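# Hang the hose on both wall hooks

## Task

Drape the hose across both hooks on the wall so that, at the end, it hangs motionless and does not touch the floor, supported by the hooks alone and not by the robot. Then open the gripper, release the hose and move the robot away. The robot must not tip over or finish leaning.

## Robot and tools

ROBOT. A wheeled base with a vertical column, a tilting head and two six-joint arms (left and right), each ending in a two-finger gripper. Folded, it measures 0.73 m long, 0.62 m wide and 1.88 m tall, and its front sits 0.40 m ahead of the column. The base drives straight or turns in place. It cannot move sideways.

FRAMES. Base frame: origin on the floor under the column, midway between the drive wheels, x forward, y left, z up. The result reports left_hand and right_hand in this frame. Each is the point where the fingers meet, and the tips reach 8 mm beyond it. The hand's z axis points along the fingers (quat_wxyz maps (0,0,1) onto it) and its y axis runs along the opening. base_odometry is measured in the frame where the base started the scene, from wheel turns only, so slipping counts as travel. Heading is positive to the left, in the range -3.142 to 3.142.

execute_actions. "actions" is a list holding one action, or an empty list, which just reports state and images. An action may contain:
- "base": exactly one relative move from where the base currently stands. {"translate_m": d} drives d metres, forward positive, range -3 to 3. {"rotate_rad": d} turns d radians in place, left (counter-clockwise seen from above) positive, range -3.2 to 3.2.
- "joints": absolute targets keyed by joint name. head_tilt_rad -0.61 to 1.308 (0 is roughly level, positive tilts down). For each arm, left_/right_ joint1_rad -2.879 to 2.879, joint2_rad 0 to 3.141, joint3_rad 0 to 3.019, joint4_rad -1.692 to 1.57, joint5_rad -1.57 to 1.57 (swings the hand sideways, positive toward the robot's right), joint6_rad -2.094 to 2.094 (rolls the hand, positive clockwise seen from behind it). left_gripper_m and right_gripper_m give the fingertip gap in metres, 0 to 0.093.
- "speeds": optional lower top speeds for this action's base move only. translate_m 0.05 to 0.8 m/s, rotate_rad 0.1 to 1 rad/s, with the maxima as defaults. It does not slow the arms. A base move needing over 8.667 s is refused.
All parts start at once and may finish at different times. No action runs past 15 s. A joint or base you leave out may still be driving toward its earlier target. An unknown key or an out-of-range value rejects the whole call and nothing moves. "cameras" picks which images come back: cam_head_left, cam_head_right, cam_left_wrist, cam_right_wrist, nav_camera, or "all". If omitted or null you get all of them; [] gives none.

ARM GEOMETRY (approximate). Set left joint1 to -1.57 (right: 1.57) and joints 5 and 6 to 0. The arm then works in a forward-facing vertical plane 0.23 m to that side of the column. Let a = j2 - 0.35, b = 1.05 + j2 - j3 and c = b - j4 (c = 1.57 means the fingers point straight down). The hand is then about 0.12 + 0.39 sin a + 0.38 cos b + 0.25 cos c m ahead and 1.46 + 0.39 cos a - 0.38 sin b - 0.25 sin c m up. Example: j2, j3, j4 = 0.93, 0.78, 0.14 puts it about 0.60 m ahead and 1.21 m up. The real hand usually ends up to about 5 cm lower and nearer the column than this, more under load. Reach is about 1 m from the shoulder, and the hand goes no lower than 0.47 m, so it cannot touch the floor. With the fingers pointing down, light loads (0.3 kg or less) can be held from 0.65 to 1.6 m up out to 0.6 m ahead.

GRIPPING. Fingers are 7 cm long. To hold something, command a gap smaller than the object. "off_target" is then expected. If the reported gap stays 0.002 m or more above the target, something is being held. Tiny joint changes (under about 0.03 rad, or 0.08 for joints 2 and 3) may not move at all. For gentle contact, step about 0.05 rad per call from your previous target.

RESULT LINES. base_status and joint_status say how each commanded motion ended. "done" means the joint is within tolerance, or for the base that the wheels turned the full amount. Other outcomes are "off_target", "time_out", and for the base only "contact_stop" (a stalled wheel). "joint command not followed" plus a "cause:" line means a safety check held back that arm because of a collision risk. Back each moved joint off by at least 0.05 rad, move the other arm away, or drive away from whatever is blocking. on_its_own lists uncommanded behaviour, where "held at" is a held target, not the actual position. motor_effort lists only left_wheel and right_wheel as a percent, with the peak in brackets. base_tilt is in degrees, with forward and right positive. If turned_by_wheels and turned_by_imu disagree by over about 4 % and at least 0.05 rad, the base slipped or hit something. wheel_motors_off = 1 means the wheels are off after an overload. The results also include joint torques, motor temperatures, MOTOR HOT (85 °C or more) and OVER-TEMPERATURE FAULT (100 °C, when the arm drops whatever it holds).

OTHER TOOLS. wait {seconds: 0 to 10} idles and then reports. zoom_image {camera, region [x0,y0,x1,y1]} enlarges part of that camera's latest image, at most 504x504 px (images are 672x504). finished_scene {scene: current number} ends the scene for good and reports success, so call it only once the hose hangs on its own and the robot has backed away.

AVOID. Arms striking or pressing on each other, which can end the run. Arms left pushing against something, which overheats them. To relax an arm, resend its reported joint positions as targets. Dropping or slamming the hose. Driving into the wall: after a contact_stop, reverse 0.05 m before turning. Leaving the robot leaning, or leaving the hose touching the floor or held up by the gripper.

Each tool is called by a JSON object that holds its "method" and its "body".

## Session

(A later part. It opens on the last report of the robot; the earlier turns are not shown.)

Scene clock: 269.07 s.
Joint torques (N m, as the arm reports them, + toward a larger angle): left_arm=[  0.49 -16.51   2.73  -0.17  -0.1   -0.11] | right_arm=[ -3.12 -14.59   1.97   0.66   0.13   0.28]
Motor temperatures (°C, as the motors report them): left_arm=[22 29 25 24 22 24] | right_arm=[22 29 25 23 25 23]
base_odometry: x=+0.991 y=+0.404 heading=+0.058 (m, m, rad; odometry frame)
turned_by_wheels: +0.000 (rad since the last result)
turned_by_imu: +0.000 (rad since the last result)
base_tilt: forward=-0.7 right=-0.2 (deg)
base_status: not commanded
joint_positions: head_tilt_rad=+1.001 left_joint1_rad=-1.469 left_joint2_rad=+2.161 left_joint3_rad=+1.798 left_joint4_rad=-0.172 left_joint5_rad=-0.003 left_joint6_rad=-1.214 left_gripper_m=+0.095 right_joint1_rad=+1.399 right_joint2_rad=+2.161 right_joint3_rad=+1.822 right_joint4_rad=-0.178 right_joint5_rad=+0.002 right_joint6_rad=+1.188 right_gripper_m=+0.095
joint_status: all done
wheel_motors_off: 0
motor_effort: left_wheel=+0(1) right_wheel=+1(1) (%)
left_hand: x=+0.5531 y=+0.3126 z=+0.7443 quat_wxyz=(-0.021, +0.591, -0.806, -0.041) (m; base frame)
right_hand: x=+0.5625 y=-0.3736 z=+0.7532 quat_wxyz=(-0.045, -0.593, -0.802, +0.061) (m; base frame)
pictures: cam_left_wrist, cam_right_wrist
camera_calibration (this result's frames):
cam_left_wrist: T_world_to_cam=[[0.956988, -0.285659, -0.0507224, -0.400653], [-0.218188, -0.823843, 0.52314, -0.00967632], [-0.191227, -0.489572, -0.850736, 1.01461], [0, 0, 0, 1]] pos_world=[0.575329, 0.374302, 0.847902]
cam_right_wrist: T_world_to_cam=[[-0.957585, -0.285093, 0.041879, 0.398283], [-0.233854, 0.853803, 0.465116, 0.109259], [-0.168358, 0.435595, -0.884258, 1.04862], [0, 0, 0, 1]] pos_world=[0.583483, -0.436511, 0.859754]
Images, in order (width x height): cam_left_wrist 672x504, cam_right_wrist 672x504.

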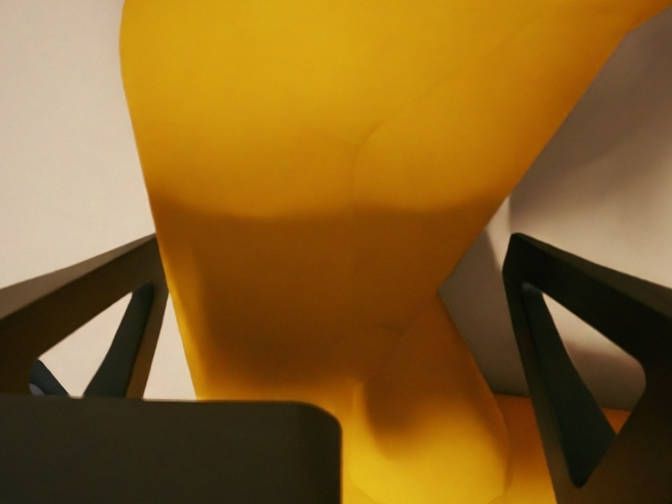

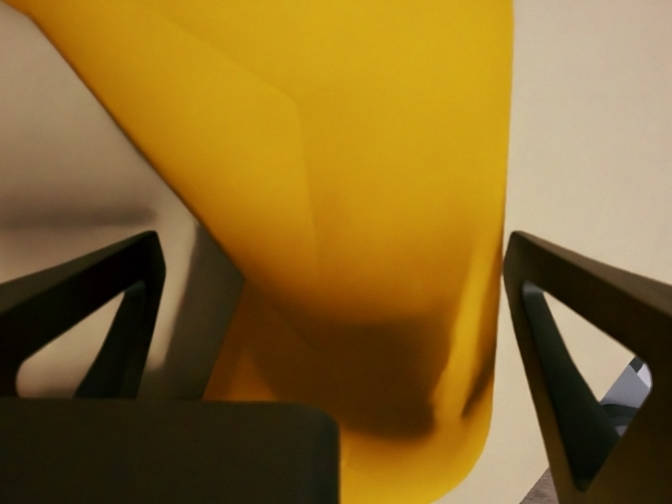

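Tips are near the table. Close.

{"method": "execute_actions", "body": {"actions": [{"joints":{"left_gripper_m":0.02,"right_gripper_m":0.02}}], "cameras": ["cam_left_wrist","cam_right_wrist"]}}

Scene clock: 272.93 s.
Joint torques (N m, as the arm reports them, + toward a larger angle): left_arm=[  0.36 -16.66   2.93   0.03  -0.09  -0.08] | right_arm=[ -3.07 -14.68   2.11   0.75   0.1    0.26]
Motor temperatures (°C, as the motors report them): left_arm=[22 29 25 24 22 24] | right_arm=[22 29 25 23 25 23]
base_odometry: x=+0.991 y=+0.404 heading=+0.058 (m, m, rad; odometry frame)
turned_by_wheels: +0.000 (rad since the last result)
turned_by_imu: +0.000 (rad since the last result)
base_tilt: forward=-0.7 right=-0.2 (deg)
base_status: not commanded
joint_positions: head_tilt_rad=+1.001 left_joint1_rad=-1.468 left_joint2_rad=+2.163 left_joint3_rad=+1.797 left_joint4_rad=-0.175 left_joint5_rad=-0.004 left_joint6_rad=-1.217 left_gripper_m=+0.059 right_joint1_rad=+1.398 right_joint2_rad=+2.164 right_joint3_rad=+1.819 right_joint4_rad=-0.180 right_joint5_rad=+0.003 right_joint6_rad=+1.190 right_gripper_m=+0.061
joint_status: left_gripper_m off_target (ended at +0.059, target +0.020); right_gripper_m off_target (ended at +0.061, target +0.020)
wheel_motors_off: 0
motor_effort: left_wheel=-3(2) right_wheel=+2(2) (%)
left_hand: x=+0.5503 y=+0.3129 z=+0.7433 quat_wxyz=(-0.019, +0.592, -0.804, -0.043) (m; base frame)
right_hand: x=+0.5582 y=-0.3743 z=+0.7516 quat_wxyz=(-0.042, -0.594, -0.801, +0.063) (m; base frame)
pictures: cam_left_wrist, cam_right_wrist
camera_calibration (this result's frames):
cam_left_wrist: T_world_to_cam=[[0.957866, -0.281697, -0.0560271, -0.395715], [-0.211972, -0.824978, 0.523908, -0.0131275], [-0.193805, -0.489958, -0.84993, 1.01434], [0, 0, 0, 1]] pos_world=[0.572844, 0.374683, 0.846827]
cam_right_wrist: T_world_to_cam=[[-0.95833, -0.281485, 0.0486785, 0.390682], [-0.227475, 0.855039, 0.466008, 0.105777], [-0.172796, 0.435517, -0.88344, 1.04863], [0, 0, 0, 1]] pos_world=[0.579663, -0.437167, 0.858088]
Images, in order (width x height): cam_left_wrist 672x504, cam_right_wrist 672x504.

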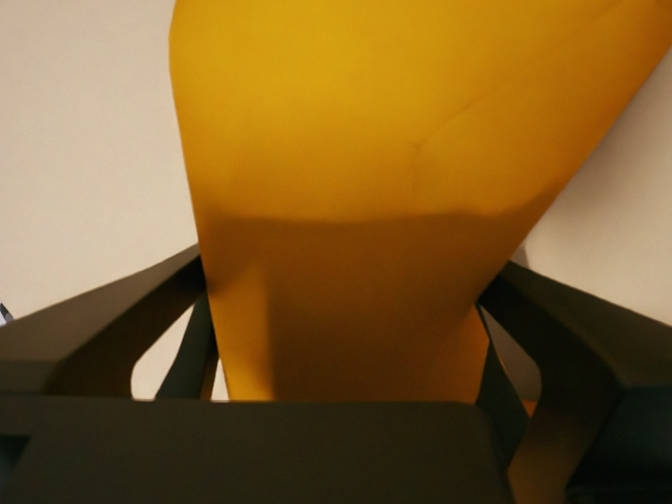

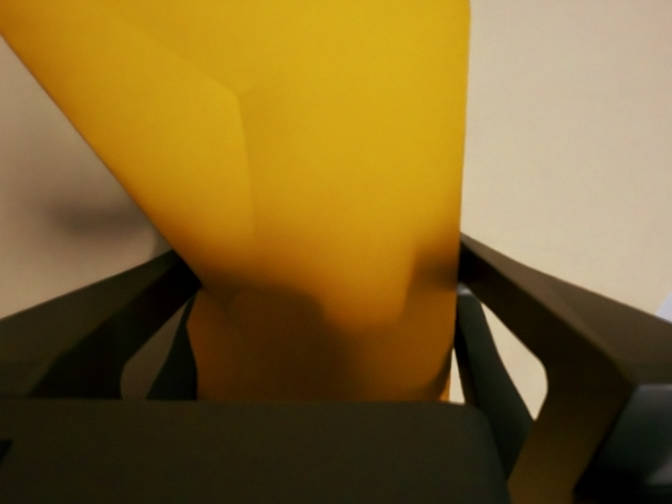

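{"method": "execute_actions", "body": {"actions": [{"joints":{"left_joint1_rad":-1.43,"left_joint2_rad":1.80,"left_joint3_rad":1.46,"left_joint4_rad":-0.18,"right_joint1_rad":1.41,"right_joint2_rad":1.80,"right_joint3_rad":1.46,"right_joint4_rad":-0.18}}], "cameras": ["cam_head_left"]}}

{"method": "execute_actions", "body": {"actions": [{"joints":{"left_joint1_rad":-1.39,"left_joint2_rad":1.47,"left_joint3_rad":1.22,"left_joint4_rad":-0.27,"left_joint6_rad":-1.35,"right_joint1_rad":1.38,"right_joint2_rad":1.47,"right_joint3_rad":1.22,"right_joint4_rad":-0.27,"right_joint6_rad":1.35}}], "cameras": ["cam_head_left"]}}

Scene clock: 285.73 s.
Joint torques (N m, as the arm reports them, + toward a larger angle): left_arm=[  1.17 -18.14   2.33  -0.1   -0.23  -0.05] | right_arm=[ -1.27 -16.09   1.28   0.37   0.16   0.24]
Motor temperatures (°C, as the motors report them): left_arm=[22 29 25 24 22 24] | right_arm=[22 29 25 23 25 23]
base_odometry: x=+0.991 y=+0.404 heading=+0.058 (m, m, rad; odometry frame)
turned_by_wheels: +0.000 (rad since the last result)
turned_by_imu: +0.000 (rad since the last result)
base_tilt: forward=-0.7 right=-0.2 (deg)
base_status: not commanded
joint_positions: head_tilt_rad=+1.001 left_joint1_rad=-1.429 left_joint2_rad=+1.817 left_joint3_rad=+1.454 left_joint4_rad=-0.189 left_joint5_rad=-0.001 left_joint6_rad=-1.220 left_gripper_m=+0.059 right_joint1_rad=+1.398 right_joint2_rad=+1.810 right_joint3_rad=+1.460 right_joint4_rad=-0.181 right_joint5_rad=+0.001 right_joint6_rad=+1.192 right_gripper_m=+0.061
joint_status: all done
wheel_motors_off: 0
motor_effort: left_wheel=-2(3) right_wheel=+1(2) (%)
left_hand: x=+0.5571 y=+0.3305 z=+0.8784 quat_wxyz=(-0.024, +0.601, -0.796, -0.058) (m; base frame)
right_hand: x=+0.5648 y=-0.3541 z=+0.8848 quat_wxyz=(-0.039, -0.595, -0.800, +0.064) (m; base frame)
pictures: cam_head_left
camera_calibration (this result's frames):
cam_head_left: T_world_to_cam=[[-0.00174244, -0.997265, -0.0738871, 0.142806], [-0.876426, 0.0371022, -0.480106, 0.780954], [0.481534, 0.06392, -0.874093, 1.25458], [0, 0, 0, 1]] pos_world=[0.080572, 0.0332478, 1.48212]
Images, in order (width x height): cam_head_left 672x504.

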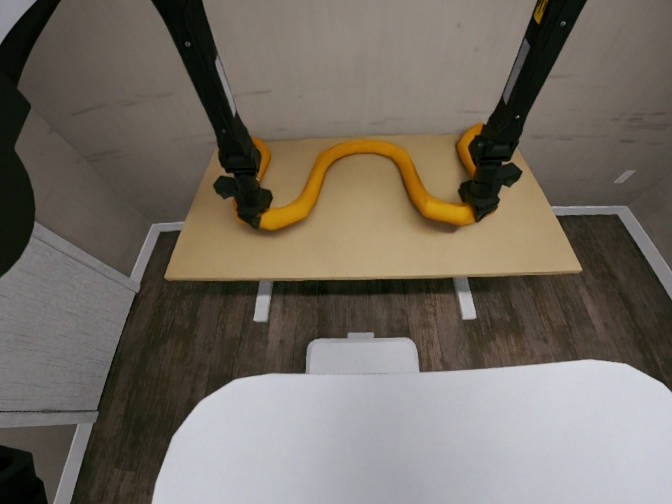

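Scene clock: 287.07 s.
Joint torques (N m, as the arm reports them, + toward a larger angle): left_arm=[  1.41 -17.52   3.12  -0.05  -0.3   -0.14] | right_arm=[ -3.05 -15.75   2.69   0.6    0.17   0.29]
Motor temperatures (°C, as the motors report them): left_arm=[22 29 25 24 22 24] | right_arm=[22 29 25 23 25 23]
base_odometry: x=+0.991 y=+0.404 heading=+0.058 (m, m, rad; odometry frame)
turned_by_wheels: +0.000 (rad since the last result)
turned_by_imu: +0.000 (rad since the last result)
base_tilt: forward=-0.6 right=-0.3 (deg)
base_status: not commanded
joint_positions: head_tilt_rad=+1.001 left_joint1_rad=-1.393 left_joint2_rad=+1.485 left_joint3_rad=+1.210 left_joint4_rad=-0.281 left_joint5_rad=+0.001 left_joint6_rad=-1.329 left_gripper_m=+0.059 right_joint1_rad=+1.395 right_joint2_rad=+1.484 right_joint3_rad=+1.208 right_joint4_rad=-0.277 right_joint5_rad=+0.001 right_joint6_rad=+1.336 right_gripper_m=+0.061
joint_status: all done
wheel_motors_off: 0
motor_effort: left_wheel=+0(3) right_wheel=+1(2) (%)
left_hand: x=+0.5545 y=+0.3364 z=+1.0098 quat_wxyz=(-0.034, +0.650, -0.756, -0.069) (m; base frame)
right_hand: x=+0.5541 y=-0.3365 z=+1.0100 quat_wxyz=(-0.035, -0.652, -0.754, +0.069) (m; base frame)
pictures: cam_head_left
camera_calibration (this result's frames):
cam_head_left: T_world_to_cam=[[-0.00174244, -0.997265, -0.0738871, 0.142806], [-0.876426, 0.0371022, -0.480106, 0.780954], [0.481534, 0.06392, -0.874093, 1.25458], [0, 0, 0, 1]] pos_world=[0.080572, 0.0332478, 1.48212]
Images, in order (width x height): cam_head_left 672x504.

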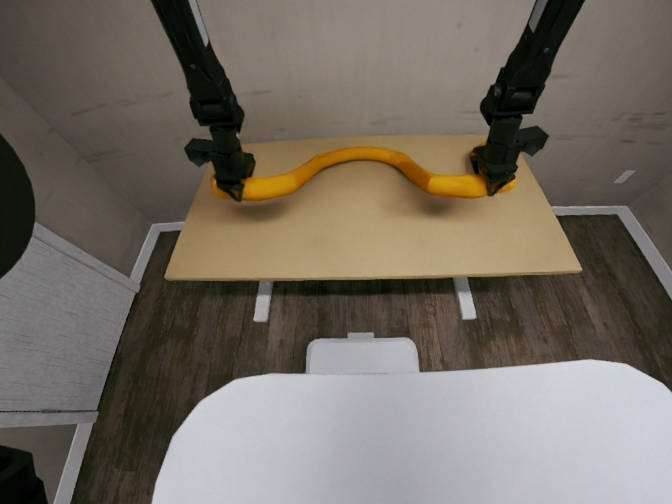

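{"method": "execute_actions", "body": {"actions": [{"base":{"translate_m":-1.02},"speeds":{"translate_m":0.3},"joints":{"head_tilt_rad":0.7,"left_joint1_rad":-1.345,"left_joint2_rad":1.14,"left_joint3_rad":1.05,"left_joint4_rad":-0.43,"left_joint6_rad":-1.47,"right_joint1_rad":1.345,"right_joint2_rad":1.14,"right_joint3_rad":1.05,"right_joint4_rad":-0.43,"right_joint6_rad":1.47}}], "cameras": ["cam_head_left"]}}

{"method": "execute_actions", "body": {"actions": [{"base":{"rotate_rad":-1.568},"speeds":{"rotate_rad":0.7}}], "cameras": ["cam_head_left","nav_camera"]}}

Scene clock: 300.47 s.
Joint torques (N m, as the arm reports them, + toward a larger angle): left_arm=[  1.61 -17.85   4.88  -0.26  -0.55  -0.12] | right_arm=[ -2.5  -16.02   4.46   0.43   0.52   0.26]
Motor temperatures (°C, as the motors report them): left_arm=[22 30 25 24 22 24] | right_arm=[22 30 25 23 25 23]
base_odometry: x=-0.028 y=+0.346 heading=+0.056 (m, m, rad; odometry frame)
turned_by_wheels: -0.002 (rad since the last result)
turned_by_imu: -0.004 (rad since the last result)
base_tilt: forward=-0.7 right=-0.3 (deg)
base_status: done
joint_positions: head_tilt_rad=+0.716 left_joint1_rad=-1.352 left_joint2_rad=+1.182 left_joint3_rad=+1.028 left_joint4_rad=-0.436 left_joint5_rad=+0.007 left_joint6_rad=-1.452 left_gripper_m=+0.059 right_joint1_rad=+1.356 right_joint2_rad=+1.180 right_joint3_rad=+1.026 right_joint4_rad=-0.435 right_joint5_rad=-0.005 right_joint6_rad=+1.460 right_gripper_m=+0.061
joint_status: all done
wheel_motors_off: 0
motor_effort: left_wheel=-1(51) right_wheel=+0(55) (%)
left_hand: x=+0.5252 y=+0.3368 z=+1.1234 quat_wxyz=(-0.035, +0.703, -0.705, -0.088) (m; base frame)
right_hand: x=+0.5245 y=-0.3357 z=+1.1234 quat_wxyz=(-0.035, -0.705, -0.703, +0.088) (m; base frame)
pictures: cam_head_left
camera_calibration (this result's frames):
cam_head_left: T_world_to_cam=[[0.0190833, -0.997265, -0.0714014, 0.137937], [-0.706269, 0.0371022, -0.70697, 1.12182], [0.707686, 0.06392, -0.70363, 0.980762], [0, 0, 0, 1]] pos_world=[0.0956014, 0.0332478, 1.49303]
Images, in order (width x height): cam_head_left 672x504.

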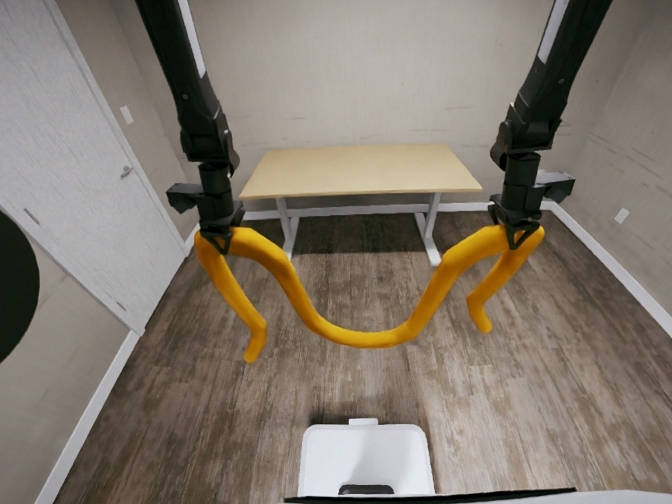

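Scene clock: 303.97 s.
Joint torques (N m, as the arm reports them, + toward a larger angle): left_arm=[  1.81 -17.65   4.89  -0.29  -0.53  -0.06] | right_arm=[ -2.15 -16.13   4.4    0.41   0.66   0.22]
Motor temperatures (°C, as the motors report them): left_arm=[22 30 25 24 22 24] | right_arm=[22 30 25 23 25 23]
base_odometry: x=-0.028 y=+0.346 heading=-1.511 (m, m, rad; odometry frame)
turned_by_wheels: -1.567 (rad since the last result)
turned_by_imu: -1.570 (rad since the last result)
base_tilt: forward=-0.7 right=-0.2 (deg)
base_status: done
joint_positions: head_tilt_rad=+0.716 left_joint1_rad=-1.355 left_joint2_rad=+1.182 left_joint3_rad=+1.028 left_joint4_rad=-0.437 left_joint5_rad=+0.006 left_joint6_rad=-1.460 left_gripper_m=+0.059 right_joint1_rad=+1.354 right_joint2_rad=+1.180 right_joint3_rad=+1.026 right_joint4_rad=-0.435 right_joint5_rad=-0.008 right_joint6_rad=+1.464 right_gripper_m=+0.060
joint_status: not commanded
wheel_motors_off: 0
motor_effort: left_wheel=+2(74) right_wheel=-4(58) (%)
left_hand: x=+0.5251 y=+0.3353 z=+1.1231 quat_wxyz=(-0.034, +0.705, -0.703, -0.088) (m; base frame)
right_hand: x=+0.5244 y=-0.3366 z=+1.1236 quat_wxyz=(-0.035, -0.707, -0.701, +0.087) (m; base frame)
pictures: cam_head_left, nav_camera
camera_calibration (this result's frames):
cam_head_left: T_world_to_cam=[[0.0190833, -0.997265, -0.0714014, 0.137937], [-0.706269, 0.0371022, -0.70697, 1.12182], [0.707686, 0.06392, -0.70363, 0.980762], [0, 0, 0, 1]] pos_world=[0.0956014, 0.0332478, 1.49303]
Images, in order (width x height): cam_head_left 672x504, nav_camera 672x504.

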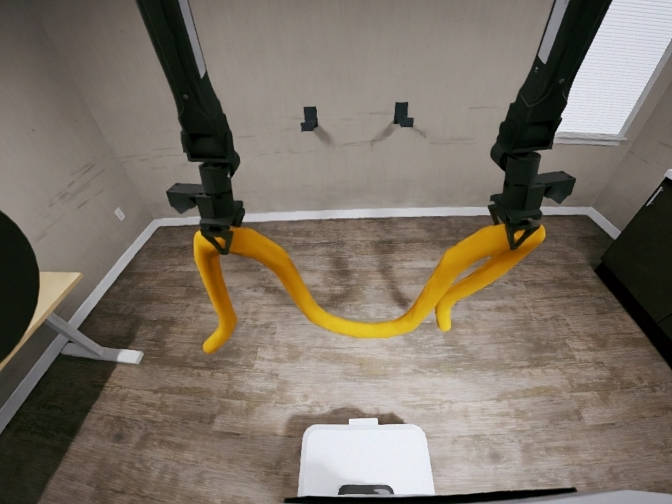

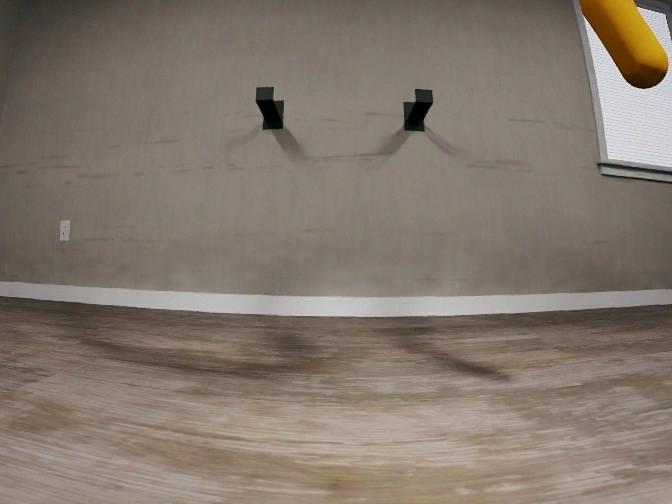

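{"method": "execute_actions", "body": {"actions": [{"base":{"translate_m":1.1},"speeds":{"translate_m":0.4},"joints":{"left_joint1_rad":-1.12,"left_joint5_rad":0.35,"left_joint6_rad":-1.37,"right_joint1_rad":1.12,"right_joint5_rad":-0.35,"right_joint6_rad":1.37}}], "cameras": ["cam_head_left","cam_head_right","nav_camera"]}}

Scene clock: 319.63 s.
Joint torques (N m, as the arm reports them, + toward a larger angle): left_arm=[  2.92 -17.25   4.97  -0.11  -0.19   0.11] | right_arm=[ -3.59 -15.13   4.52   0.5    0.19   0.1 ]
Motor temperatures (°C, as the motors report them): left_arm=[22 30 26 24 22 24] | right_arm=[22 30 26 23 25 23]
base_odometry: x=+0.037 y=-0.752 heading=-1.513 (m, m, rad; odometry frame)
turned_by_wheels: -0.002 (rad since the last result)
turned_by_imu: -0.003 (rad since the last result)
base_tilt: forward=-0.6 right=-0.2 (deg)
base_status: done
joint_positions: head_tilt_rad=+0.716 left_joint1_rad=-1.126 left_joint2_rad=+1.182 left_joint3_rad=+1.028 left_joint4_rad=-0.437 left_joint5_rad=+0.350 left_joint6_rad=-1.380 left_gripper_m=+0.059 right_joint1_rad=+1.121 right_joint2_rad=+1.180 right_joint3_rad=+1.026 right_joint4_rad=-0.435 right_joint5_rad=-0.351 right_joint6_rad=+1.375 right_gripper_m=+0.060
joint_status: all done
wheel_motors_off: 0
motor_effort: left_wheel=-2(69) right_wheel=+1(75) (%)
left_hand: x=+0.5194 y=+0.3927 z=+1.1446 quat_wxyz=(+0.000, +0.725, -0.689, -0.019) (m; base frame)
right_hand: x=+0.5183 y=-0.3953 z=+1.1457 quat_wxyz=(-0.002, -0.724, -0.690, +0.020) (m; base frame)
pictures: cam_head_left, cam_head_right, nav_camera
camera_calibration (this result's frames):
cam_head_left: T_world_to_cam=[[0.0191006, -0.997265, -0.0713968, 0.137929], [-0.706098, 0.0371022, -0.707142, 1.12207], [0.707857, 0.06392, -0.703458, 0.980489], [0, 0, 0, 1]] pos_world=[0.0956128, 0.0332478, 1.49305]
cam_head_right: T_world_to_cam=[[0.0180546, -0.997999, -0.0605896, 0.0526746], [-0.689666, 0.0314445, -0.723445, 1.14496], [0.723903, 0.0548481, -0.687718, 0.957209], [0, 0, 0, 1]] pos_world=[0.0957638, -0.0359346, 1.4898]
Images, in order (width x height): cam_head_left 672x504, cam_head_right 672x504, nav_camera 672x504.

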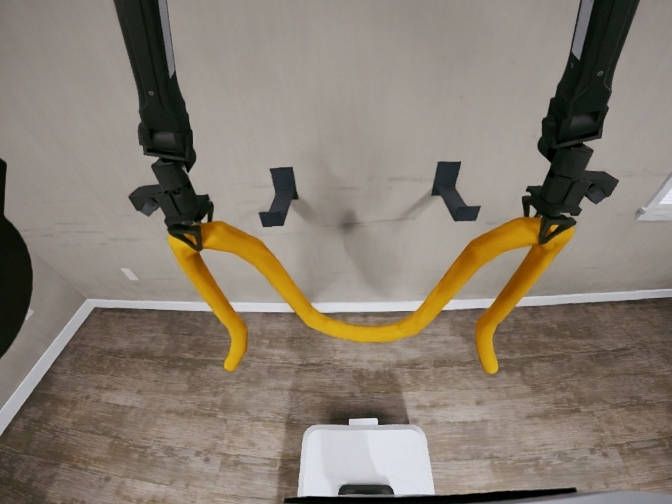

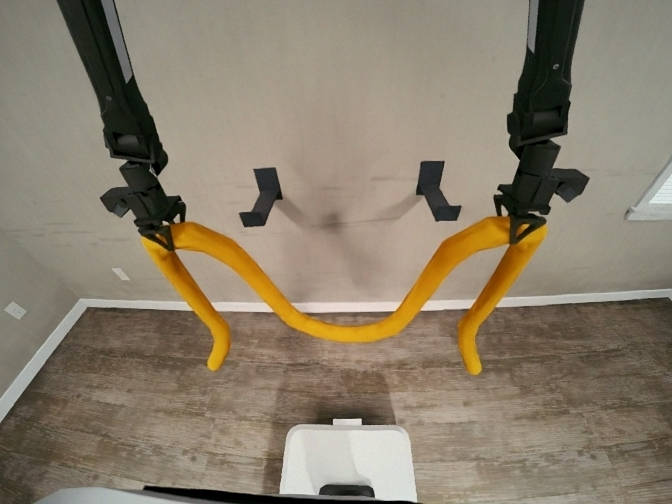

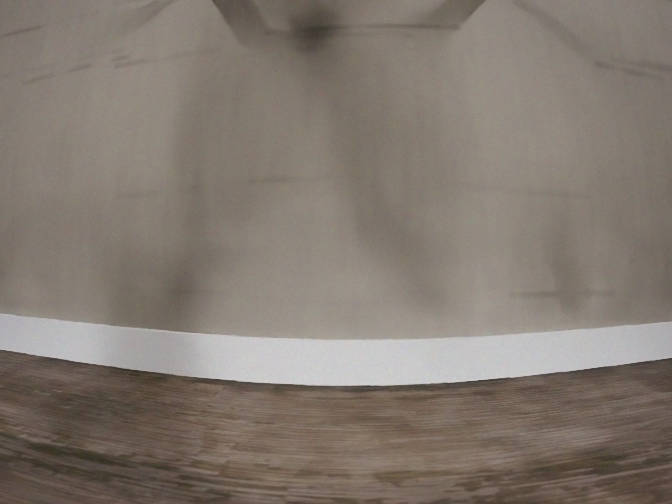

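{"method": "zoom_image", "body": {"camera": "cam_head_left", "region": [240, 150, 500, 240]}}

Region (240, 150, 500, 240) of cam_head_left's 672x504 image, scaled by 1.938, with more detail than that image has; it fills the top 174 rows of this view, and the rest is white.

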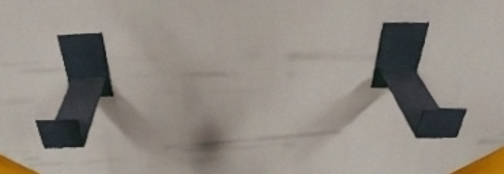

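{"method": "execute_actions", "body": {"actions": [{"base":{"rotate_rad":-0.045},"speeds":{"rotate_rad":0.15},"joints":{"head_tilt_rad":0.9}}], "cameras": []}}

{"method": "execute_actions", "body": {"actions": [{"base":{"translate_m":0.2},"speeds":{"translate_m":0.15}}], "cameras": ["cam_head_left","cam_head_right","cam_left_wrist","cam_right_wrist"]}}

Scene clock: 357.20 s.
Joint torques (N m, as the arm reports them, + toward a larger angle): left_arm=[  3.26 -16.76   5.03  -0.22  -0.21   0.1 ] | right_arm=[ -3.77 -15.26   4.52   0.48   0.2    0.1 ]
Motor temperatures (°C, as the motors report them): left_arm=[22 31 26 24 22 24] | right_arm=[22 30 27 23 25 23]
base_odometry: x=+0.037 y=-0.753 heading=-1.555 (m, m, rad; odometry frame)
turned_by_wheels: -0.042 (rad since the last result)
turned_by_imu: -0.043 (rad since the last result)
base_tilt: forward=-0.7 right=-0.3 (deg)
base_status: done
joint_positions: head_tilt_rad=+0.901 left_joint1_rad=-1.129 left_joint2_rad=+1.182 left_joint3_rad=+1.028 left_joint4_rad=-0.437 left_joint5_rad=+0.351 left_joint6_rad=-1.380 left_gripper_m=+0.059 right_joint1_rad=+1.124 right_joint2_rad=+1.180 right_joint3_rad=+1.026 right_joint4_rad=-0.435 right_joint5_rad=-0.351 right_joint6_rad=+1.375 right_gripper_m=+0.060
joint_status: all done
wheel_motors_off: 0
motor_effort: left_wheel=+2(61) right_wheel=-1(59) (%)
left_hand: x=+0.5197 y=+0.3911 z=+1.1441 quat_wxyz=(+0.001, +0.724, -0.689, -0.018) (m; base frame)
right_hand: x=+0.5186 y=-0.3940 z=+1.1453 quat_wxyz=(-0.001, -0.723, -0.690, +0.019) (m; base frame)
pictures: none
No camera images: the call's "cameras" was empty. Leave "cameras" out to get every camera's image.

Scene clock: 359.37 s.
Joint torques (N m, as the arm reports them, + toward a larger angle): left_arm=[  3.12 -16.42   5.05  -0.26  -0.21   0.1 ] | right_arm=[ -3.91 -15.16   4.52   0.47   0.2    0.1 ]
Motor temperatures (°C, as the motors report them): left_arm=[22 31 26 24 22 24] | right_arm=[22 30 27 23 25 23]
base_odometry: x=+0.040 y=-0.953 heading=-1.557 (m, m, rad; odometry frame)
turned_by_wheels: -0.002 (rad since the last result)
turned_by_imu: -0.002 (rad since the last result)
base_tilt: forward=-0.7 right=-0.2 (deg)
base_status: done
joint_positions: head_tilt_rad=+0.902 left_joint1_rad=-1.129 left_joint2_rad=+1.182 left_joint3_rad=+1.029 left_joint4_rad=-0.438 left_joint5_rad=+0.351 left_joint6_rad=-1.380 left_gripper_m=+0.059 right_joint1_rad=+1.124 right_joint2_rad=+1.180 right_joint3_rad=+1.026 right_joint4_rad=-0.435 right_joint5_rad=-0.351 right_joint6_rad=+1.375 right_gripper_m=+0.060
joint_status: not commanded
wheel_motors_off: 0
motor_effort: left_wheel=-1(52) right_wheel=+1(70) (%)
left_hand: x=+0.5199 y=+0.3911 z=+1.1442 quat_wxyz=(+0.001, +0.724, -0.689, -0.018) (m; base frame)
right_hand: x=+0.5189 y=-0.3938 z=+1.1454 quat_wxyz=(-0.001, -0.723, -0.690, +0.018) (m; base frame)
pictures: cam_head_left, cam_head_right, cam_left_wrist, cam_right_wrist
camera_calibration (this result's frames):
cam_head_left: T_world_to_cam=[[0.00559798, -0.997265, -0.0736953, 0.142144], [-0.824459, 0.0371022, -0.564704, 0.908637], [0.565894, 0.06392, -0.821997, 1.17014], [0, 0, 0, 1]] pos_world=[0.086165, 0.0332478, 1.48543]
cam_head_right: T_world_to_cam=[[0.00656414, -0.997999, -0.0628807, 0.0567774], [-0.811318, 0.0314445, -0.583759, 0.935929], [0.584569, 0.0548481, -0.809488, 1.1517], [0, 0, 0, 1]] pos_world=[0.0857144, -0.0359346, 1.48222]
cam_left_wrist: T_world_to_cam=[[0.997358, 0.0628767, -0.0363871, -0.499803], [0.0723761, -0.816846, 0.572297, -0.371496], [0.00626148, -0.573418, -0.819239, 1.28102], [0, 0, 0, 1]] pos_world=[0.517349, 0.462533, 1.24388]
cam_right_wrist: T_world_to_cam=[[-0.998414, 0.0517941, 0.0220435, 0.510972], [0.055174, 0.822877, 0.565535, -0.343302], [0.0111523, 0.565854, -0.82443, 1.28656], [0, 0, 0, 1]] pos_world=[0.514755, -0.471977, 1.24357]
Images, in order (width x height): cam_head_left 672x504, cam_head_right 672x504, cam_left_wrist 672x504, cam_right_wrist 672x504.

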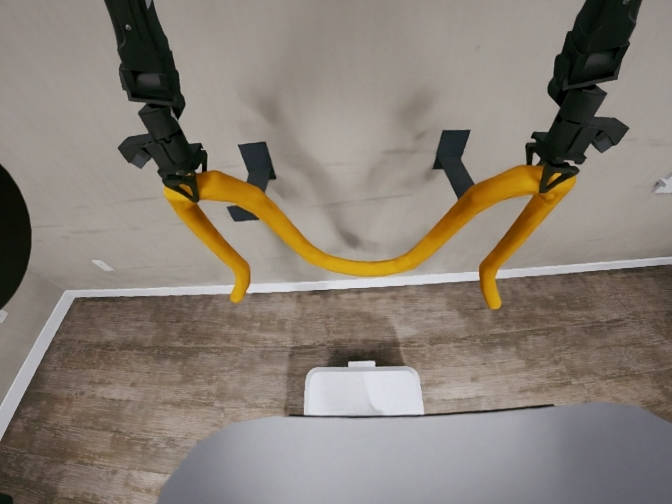

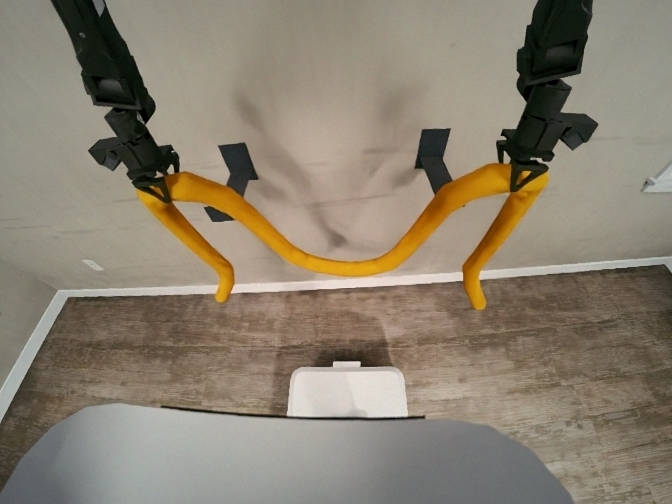

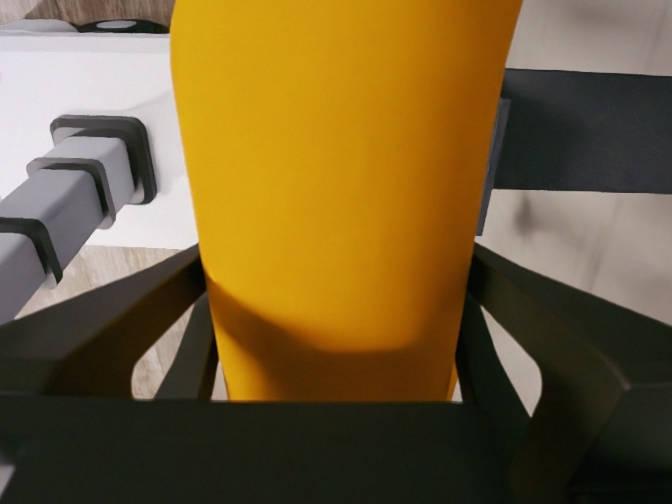

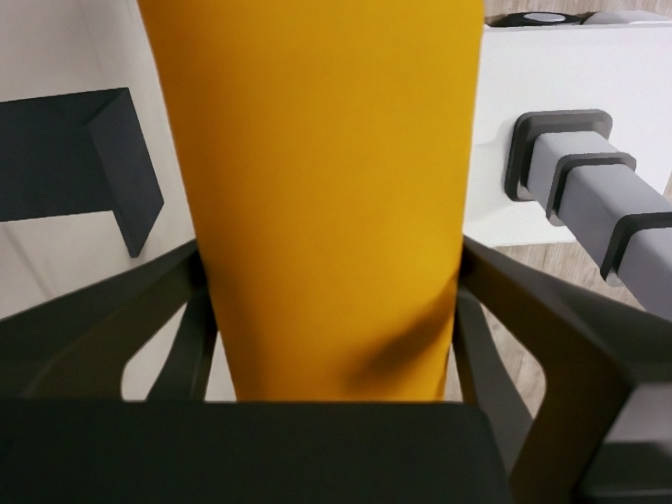

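{"method": "execute_actions", "body": {"actions": [{"base":{"translate_m":0.205},"speeds":{"translate_m":0.12}}], "cameras": ["cam_head_left","cam_left_wrist","cam_right_wrist"]}}

Scene clock: 374.17 s.
Joint torques (N m, as the arm reports them, + toward a larger angle): left_arm=[  3.17 -16.95   4.86  -0.17  -0.2    0.11] | right_arm=[ -3.87 -15.11   4.57   0.47   0.2    0.1 ]
Motor temperatures (°C, as the motors report them): left_arm=[22 31 26 24 22 24] | right_arm=[22 31 27 23 25 23]
base_odometry: x=+0.043 y=-1.158 heading=-1.559 (m, m, rad; odometry frame)
turned_by_wheels: -0.002 (rad since the last result)
turned_by_imu: -0.003 (rad since the last result)
base_tilt: forward=-0.7 right=-0.2 (deg)
base_status: done
joint_positions: head_tilt_rad=+0.902 left_joint1_rad=-1.129 left_joint2_rad=+1.182 left_joint3_rad=+1.029 left_joint4_rad=-0.439 left_joint5_rad=+0.351 left_joint6_rad=-1.380 left_gripper_m=+0.059 right_joint1_rad=+1.124 right_joint2_rad=+1.179 right_joint3_rad=+1.026 right_joint4_rad=-0.435 right_joint5_rad=-0.351 right_joint6_rad=+1.375 right_gripper_m=+0.060
joint_status: not commanded
wheel_motors_off: 0
motor_effort: left_wheel=-3(47) right_wheel=+1(36) (%)
left_hand: x=+0.5197 y=+0.3909 z=+1.1442 quat_wxyz=(+0.001, +0.724, -0.689, -0.018) (m; base frame)
right_hand: x=+0.5192 y=-0.3937 z=+1.1457 quat_wxyz=(-0.001, -0.723, -0.690, +0.018) (m; base frame)
pictures: cam_head_left, cam_left_wrist, cam_right_wrist
camera_calibration (this result's frames):
cam_head_left: T_world_to_cam=[[0.0055847, -0.997265, -0.0736963, 0.142146], [-0.824561, 0.0371022, -0.564555, 0.908413], [0.565746, 0.06392, -0.822099, 1.1703], [0, 0, 0, 1]] pos_world=[0.0861552, 0.0332478, 1.48543]
cam_left_wrist: T_world_to_cam=[[0.997327, 0.0629502, -0.037106, -0.498839], [0.0728459, -0.816557, 0.57265, -0.372405], [0.00574927, -0.573822, -0.81896, 1.28095], [0, 0, 0, 1]] pos_world=[0.517269, 0.462352, 1.2438]
cam_right_wrist: T_world_to_cam=[[-0.998444, 0.0515129, 0.0213479, 0.511924], [0.0545501, 0.822986, 0.565437, -0.343057], [0.0115583, 0.565722, -0.824515, 1.28661], [0, 0, 0, 1]] pos_world=[0.51497, -0.4719, 1.24387]
Images, in order (width x height): cam_head_left 672x504, cam_left_wrist 672x504, cam_right_wrist 672x504.

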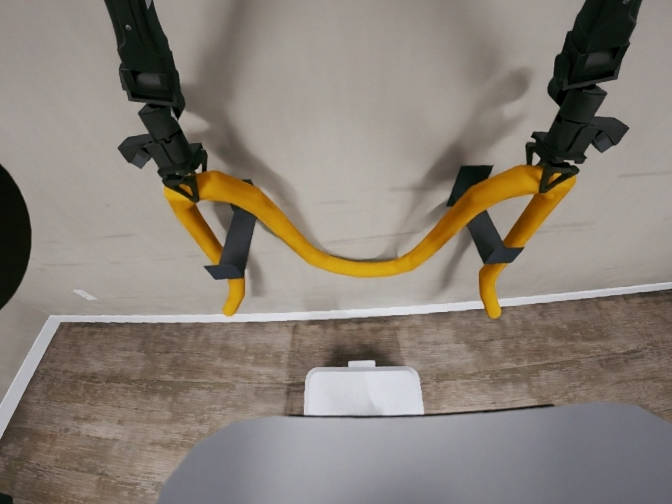

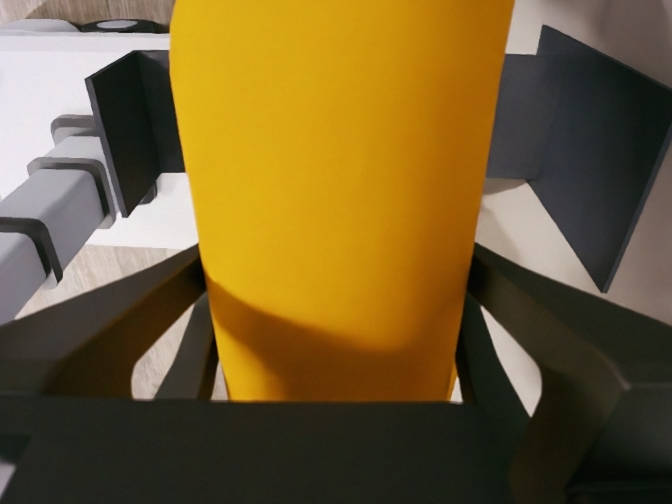

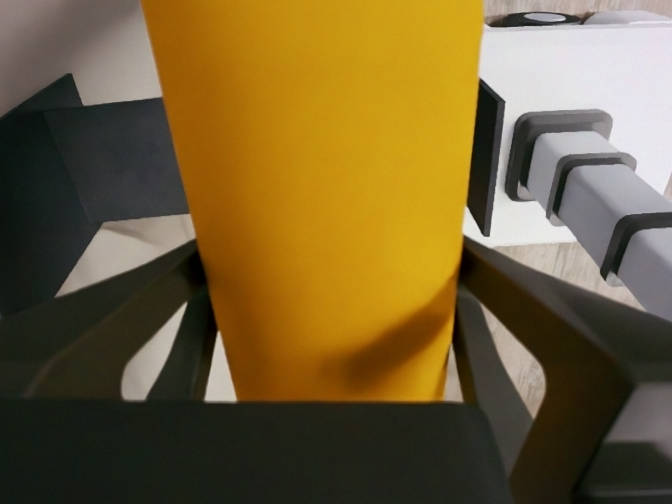

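{"method": "execute_actions", "body": {"actions": [{"joints":{"left_joint1_rad":-1.28,"left_joint2_rad":1.50,"left_joint3_rad":1.21,"left_joint4_rad":-0.19,"left_joint5_rad":0.25,"left_joint6_rad":-1.40,"right_joint1_rad":1.285,"right_joint2_rad":1.50,"right_joint3_rad":1.23,"right_joint4_rad":-0.20,"right_joint5_rad":-0.25,"right_joint6_rad":1.40}}], "cameras": ["cam_head_left","cam_left_wrist","cam_right_wrist"]}}

Scene clock: 393.47 s.
Joint torques (N m, as the arm reports them, + toward a larger angle): left_arm=[  2.55 -19.96   3.28   0.06   0.12  -0.03] | right_arm=[ -4.67 -17.67   2.34   0.71   0.46   0.19]
Motor temperatures (°C, as the motors report them): left_arm=[22 31 26 24 22 24] | right_arm=[22 31 27 23 25 23]
base_odometry: x=+0.043 y=-1.158 heading=-1.559 (m, m, rad; odometry frame)
turned_by_wheels: +0.000 (rad since the last result)
turned_by_imu: -0.002 (rad since the last result)
base_tilt: forward=-0.7 right=-0.2 (deg)
base_status: not commanded
joint_positions: head_tilt_rad=+0.902 left_joint1_rad=-1.278 left_joint2_rad=+1.558 left_joint3_rad=+1.190 left_joint4_rad=-0.204 left_joint5_rad=+0.242 left_joint6_rad=-1.393 left_gripper_m=+0.059 right_joint1_rad=+1.304 right_joint2_rad=+1.545 right_joint3_rad=+1.218 right_joint4_rad=-0.209 right_joint5_rad=-0.258 right_joint6_rad=+1.396 right_gripper_m=+0.060
joint_status: all done
wheel_motors_off: 0
motor_effort: left_wheel=-2(5) right_wheel=+1(8) (%)
left_hand: x=+0.5239 y=+0.3708 z=+0.9867 quat_wxyz=(+0.009, +0.699, -0.715, -0.012) (m; base frame)
right_hand: x=+0.5482 y=-0.3543 z=+0.9911 quat_wxyz=(+0.007, -0.693, -0.721, -0.012) (m; base frame)
pictures: cam_head_left, cam_left_wrist, cam_right_wrist
camera_calibration (this result's frames):
cam_head_left: T_world_to_cam=[[0.00558385, -0.997265, -0.0736964, 0.142146], [-0.824567, 0.0371022, -0.564546, 0.908399], [0.565736, 0.06392, -0.822105, 1.17031], [0, 0, 0, 1]] pos_world=[0.0861546, 0.0332478, 1.48543]
cam_left_wrist: T_world_to_cam=[[0.999136, -0.00855874, -0.0406722, -0.478461], [0.0170112, -0.808642, 0.588055, -0.287868], [-0.0379222, -0.588238, -0.807798, 1.1576], [0, 0, 0, 1]] pos_world=[0.526844, 0.444066, 1.08493]
cam_right_wrist: T_world_to_cam=[[-0.999345, -0.034846, -0.00976401, 0.542893], [-0.033574, 0.792085, 0.609486, -0.29595], [-0.0135042, 0.609415, -0.792737, 1.13421], [0, 0, 0, 1]] pos_world=[0.547918, -0.437872, 1.08481]
Images, in order (width x height): cam_head_left 672x504, cam_left_wrist 672x504, cam_right_wrist 672x504.

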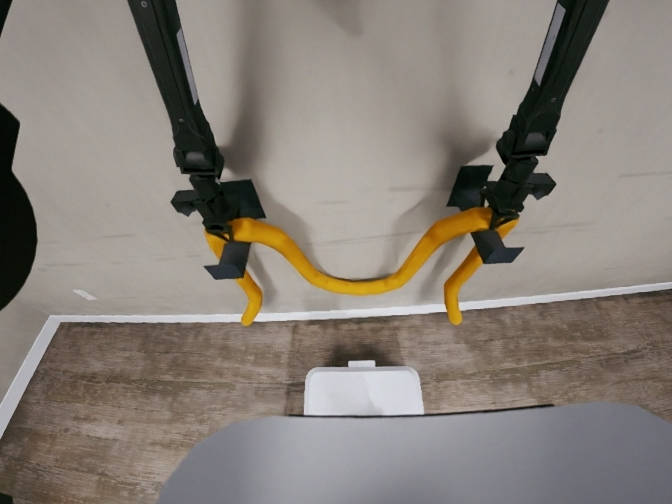

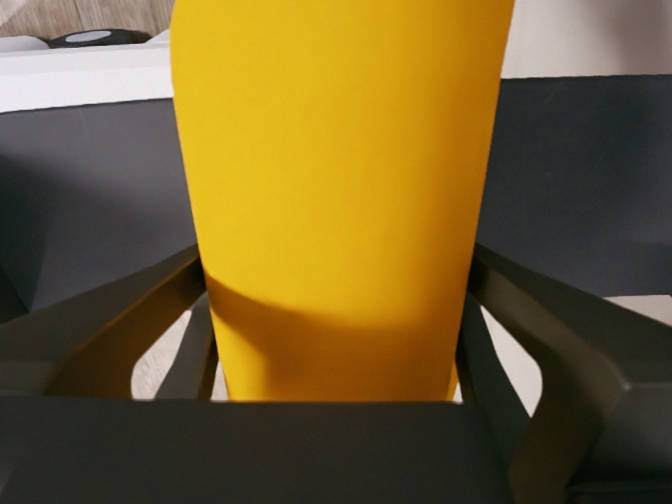

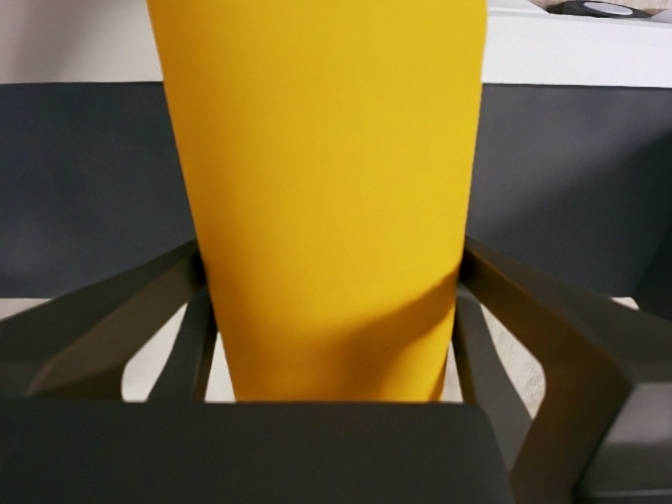

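{"method": "execute_actions", "body": {"actions": [{"joints":{"left_joint2_rad":1.55,"left_joint3_rad":1.25,"right_joint2_rad":1.55,"right_joint3_rad":1.26}}], "cameras": ["cam_left_wrist","cam_right_wrist"]}}

Scene clock: 400.87 s.
Joint torques (N m, as the arm reports them, + toward a larger angle): left_arm=[  2.6  -17.     4.47   0.07   0.01  -0.03] | right_arm=[ -4.67 -14.62   4.13   0.7    0.49   0.2 ]
Motor temperatures (°C, as the motors report them): left_arm=[22 32 26 24 22 24] | right_arm=[22 32 26 23 25 23]
base_odometry: x=+0.043 y=-1.158 heading=-1.559 (m, m, rad; odometry frame)
turned_by_wheels: +0.000 (rad since the last result)
turned_by_imu: -0.001 (rad since the last result)
base_tilt: forward=-0.7 right=-0.3 (deg)
base_status: not commanded
joint_positions: head_tilt_rad=+0.902 left_joint1_rad=-1.278 left_joint2_rad=+1.568 left_joint3_rad=+1.215 left_joint4_rad=-0.204 left_joint5_rad=+0.245 left_joint6_rad=-1.393 left_gripper_m=+0.059 right_joint1_rad=+1.304 right_joint2_rad=+1.551 right_joint3_rad=+1.222 right_joint4_rad=-0.209 right_joint5_rad=-0.258 right_joint6_rad=+1.396 right_gripper_m=+0.060
joint_status: all done
wheel_motors_off: 0
motor_effort: left_wheel=-3(2) right_wheel=+2(2) (%)
left_hand: x=+0.5341 y=+0.3725 z=+0.9840 quat_wxyz=(+0.004, +0.698, -0.716, -0.007) (m; base frame)
right_hand: x=+0.5479 y=-0.3547 z=+0.9889 quat_wxyz=(+0.008, -0.693, -0.721, -0.012) (m; base frame)
pictures: cam_left_wrist, cam_right_wrist
camera_calibration (this result's frames):
cam_left_wrist: T_world_to_cam=[[0.999578, -0.0121385, -0.0263832, -0.50174], [0.00572083, -0.808361, 0.588659, -0.279695], [-0.0284726, -0.588562, -0.80795, 1.15208], [0, 0, 0, 1]] pos_world=[0.535931, 0.445888, 1.08223]
cam_right_wrist: T_world_to_cam=[[-0.999376, -0.0344033, -0.00806321, 0.541009], [-0.0321711, 0.791485, 0.610341, -0.296123], [-0.0146158, 0.610219, -0.792098, 1.13289], [0, 0, 0, 1]] pos_world=[0.547702, -0.438325, 1.08246]
Images, in order (width x height): cam_left_wrist 672x504, cam_right_wrist 672x504.

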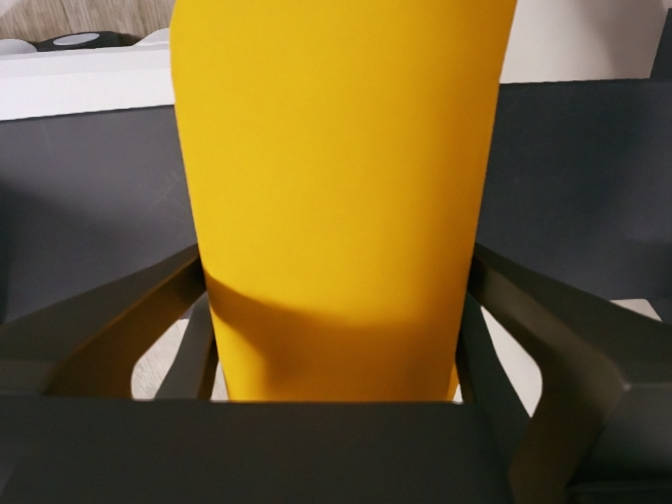

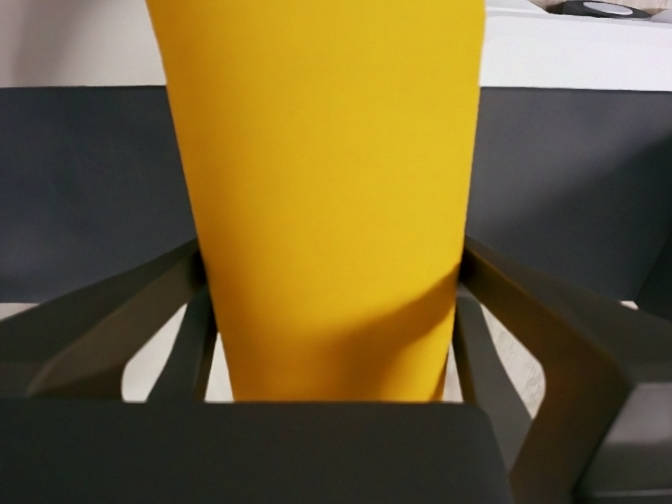

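{"method": "execute_actions", "body": {"actions": [{"joints":{"left_joint2_rad":1.60,"left_joint3_rad":1.26,"right_joint2_rad":1.60,"right_joint3_rad":1.29}}], "cameras": ["cam_left_wrist","cam_right_wrist"]}}

Scene clock: 405.37 s.
Joint torques (N m, as the arm reports them, + toward a larger angle): left_arm=[  2.6  -14.19   4.66   0.09  -0.07  -0.03] | right_arm=[ -4.64 -11.84   5.19   1.11   0.62   0.19]
Motor temperatures (°C, as the motors report them): left_arm=[22 32 26 24 22 24] | right_arm=[22 31 26 23 25 23]
base_odometry: x=+0.043 y=-1.158 heading=-1.559 (m, m, rad; odometry frame)
turned_by_wheels: +0.000 (rad since the last result)
turned_by_imu: +0.000 (rad since the last result)
base_tilt: forward=-0.7 right=-0.2 (deg)
base_status: not commanded
joint_positions: head_tilt_rad=+0.902 left_joint1_rad=-1.278 left_joint2_rad=+1.578 left_joint3_rad=+1.223 left_joint4_rad=-0.204 left_joint5_rad=+0.248 left_joint6_rad=-1.393 left_gripper_m=+0.059 right_joint1_rad=+1.303 right_joint2_rad=+1.561 right_joint3_rad=+1.238 right_joint4_rad=-0.218 right_joint5_rad=-0.261 right_joint6_rad=+1.396 right_gripper_m=+0.060
joint_status: all done
wheel_motors_off: 0
motor_effort: left_wheel=-2(3) right_wheel=+3(3) (%)
left_hand: x=+0.5344 y=+0.3730 z=+0.9804 quat_wxyz=(+0.005, +0.698, -0.716, -0.007) (m; base frame)
right_hand: x=+0.5504 y=-0.3558 z=+0.9860 quat_wxyz=(+0.010, -0.693, -0.720, -0.011) (m; base frame)
pictures: cam_left_wrist, cam_right_wrist
camera_calibration (this result's frames):
cam_left_wrist: T_world_to_cam=[[0.999555, -0.011794, -0.0274016, -0.501287], [0.00668238, -0.806672, 0.590961, -0.280587], [-0.0290739, -0.590881, -0.806234, 1.14903], [0, 0, 0, 1]] pos_world=[0.536346, 0.446684, 1.07846]
cam_right_wrist: T_world_to_cam=[[-0.999439, -0.0331328, -0.0048327, 0.540763], [-0.0291509, 0.790002, 0.612411, -0.297638], [-0.0164731, 0.612208, -0.790525, 1.13148], [0, 0, 0, 1]] pos_world=[0.550422, -0.439647, 1.07935]
Images, in order (width x height): cam_left_wrist 672x504, cam_right_wrist 672x504.

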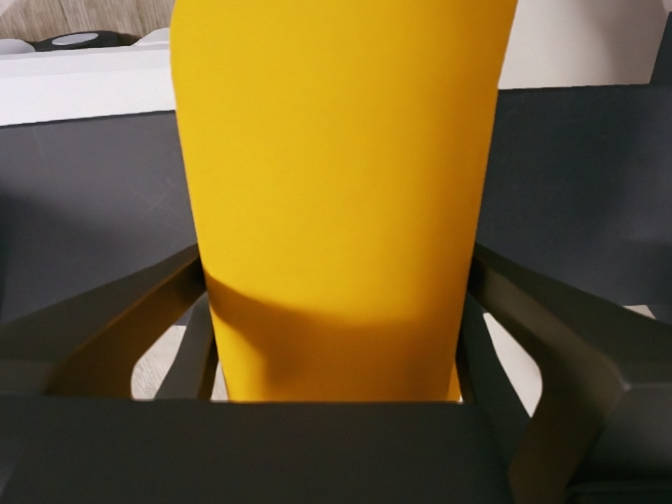

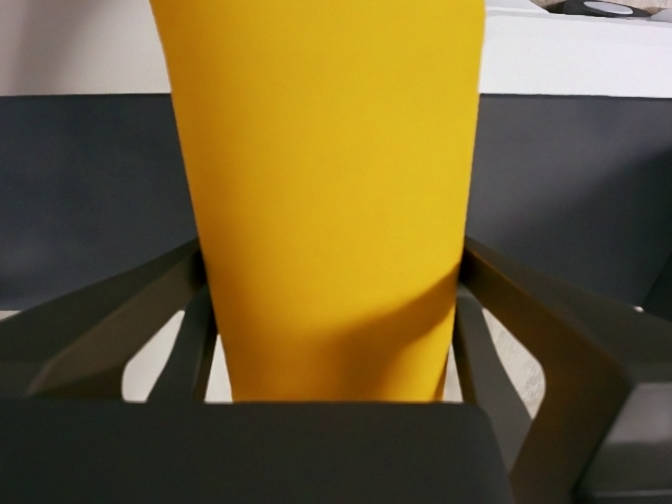

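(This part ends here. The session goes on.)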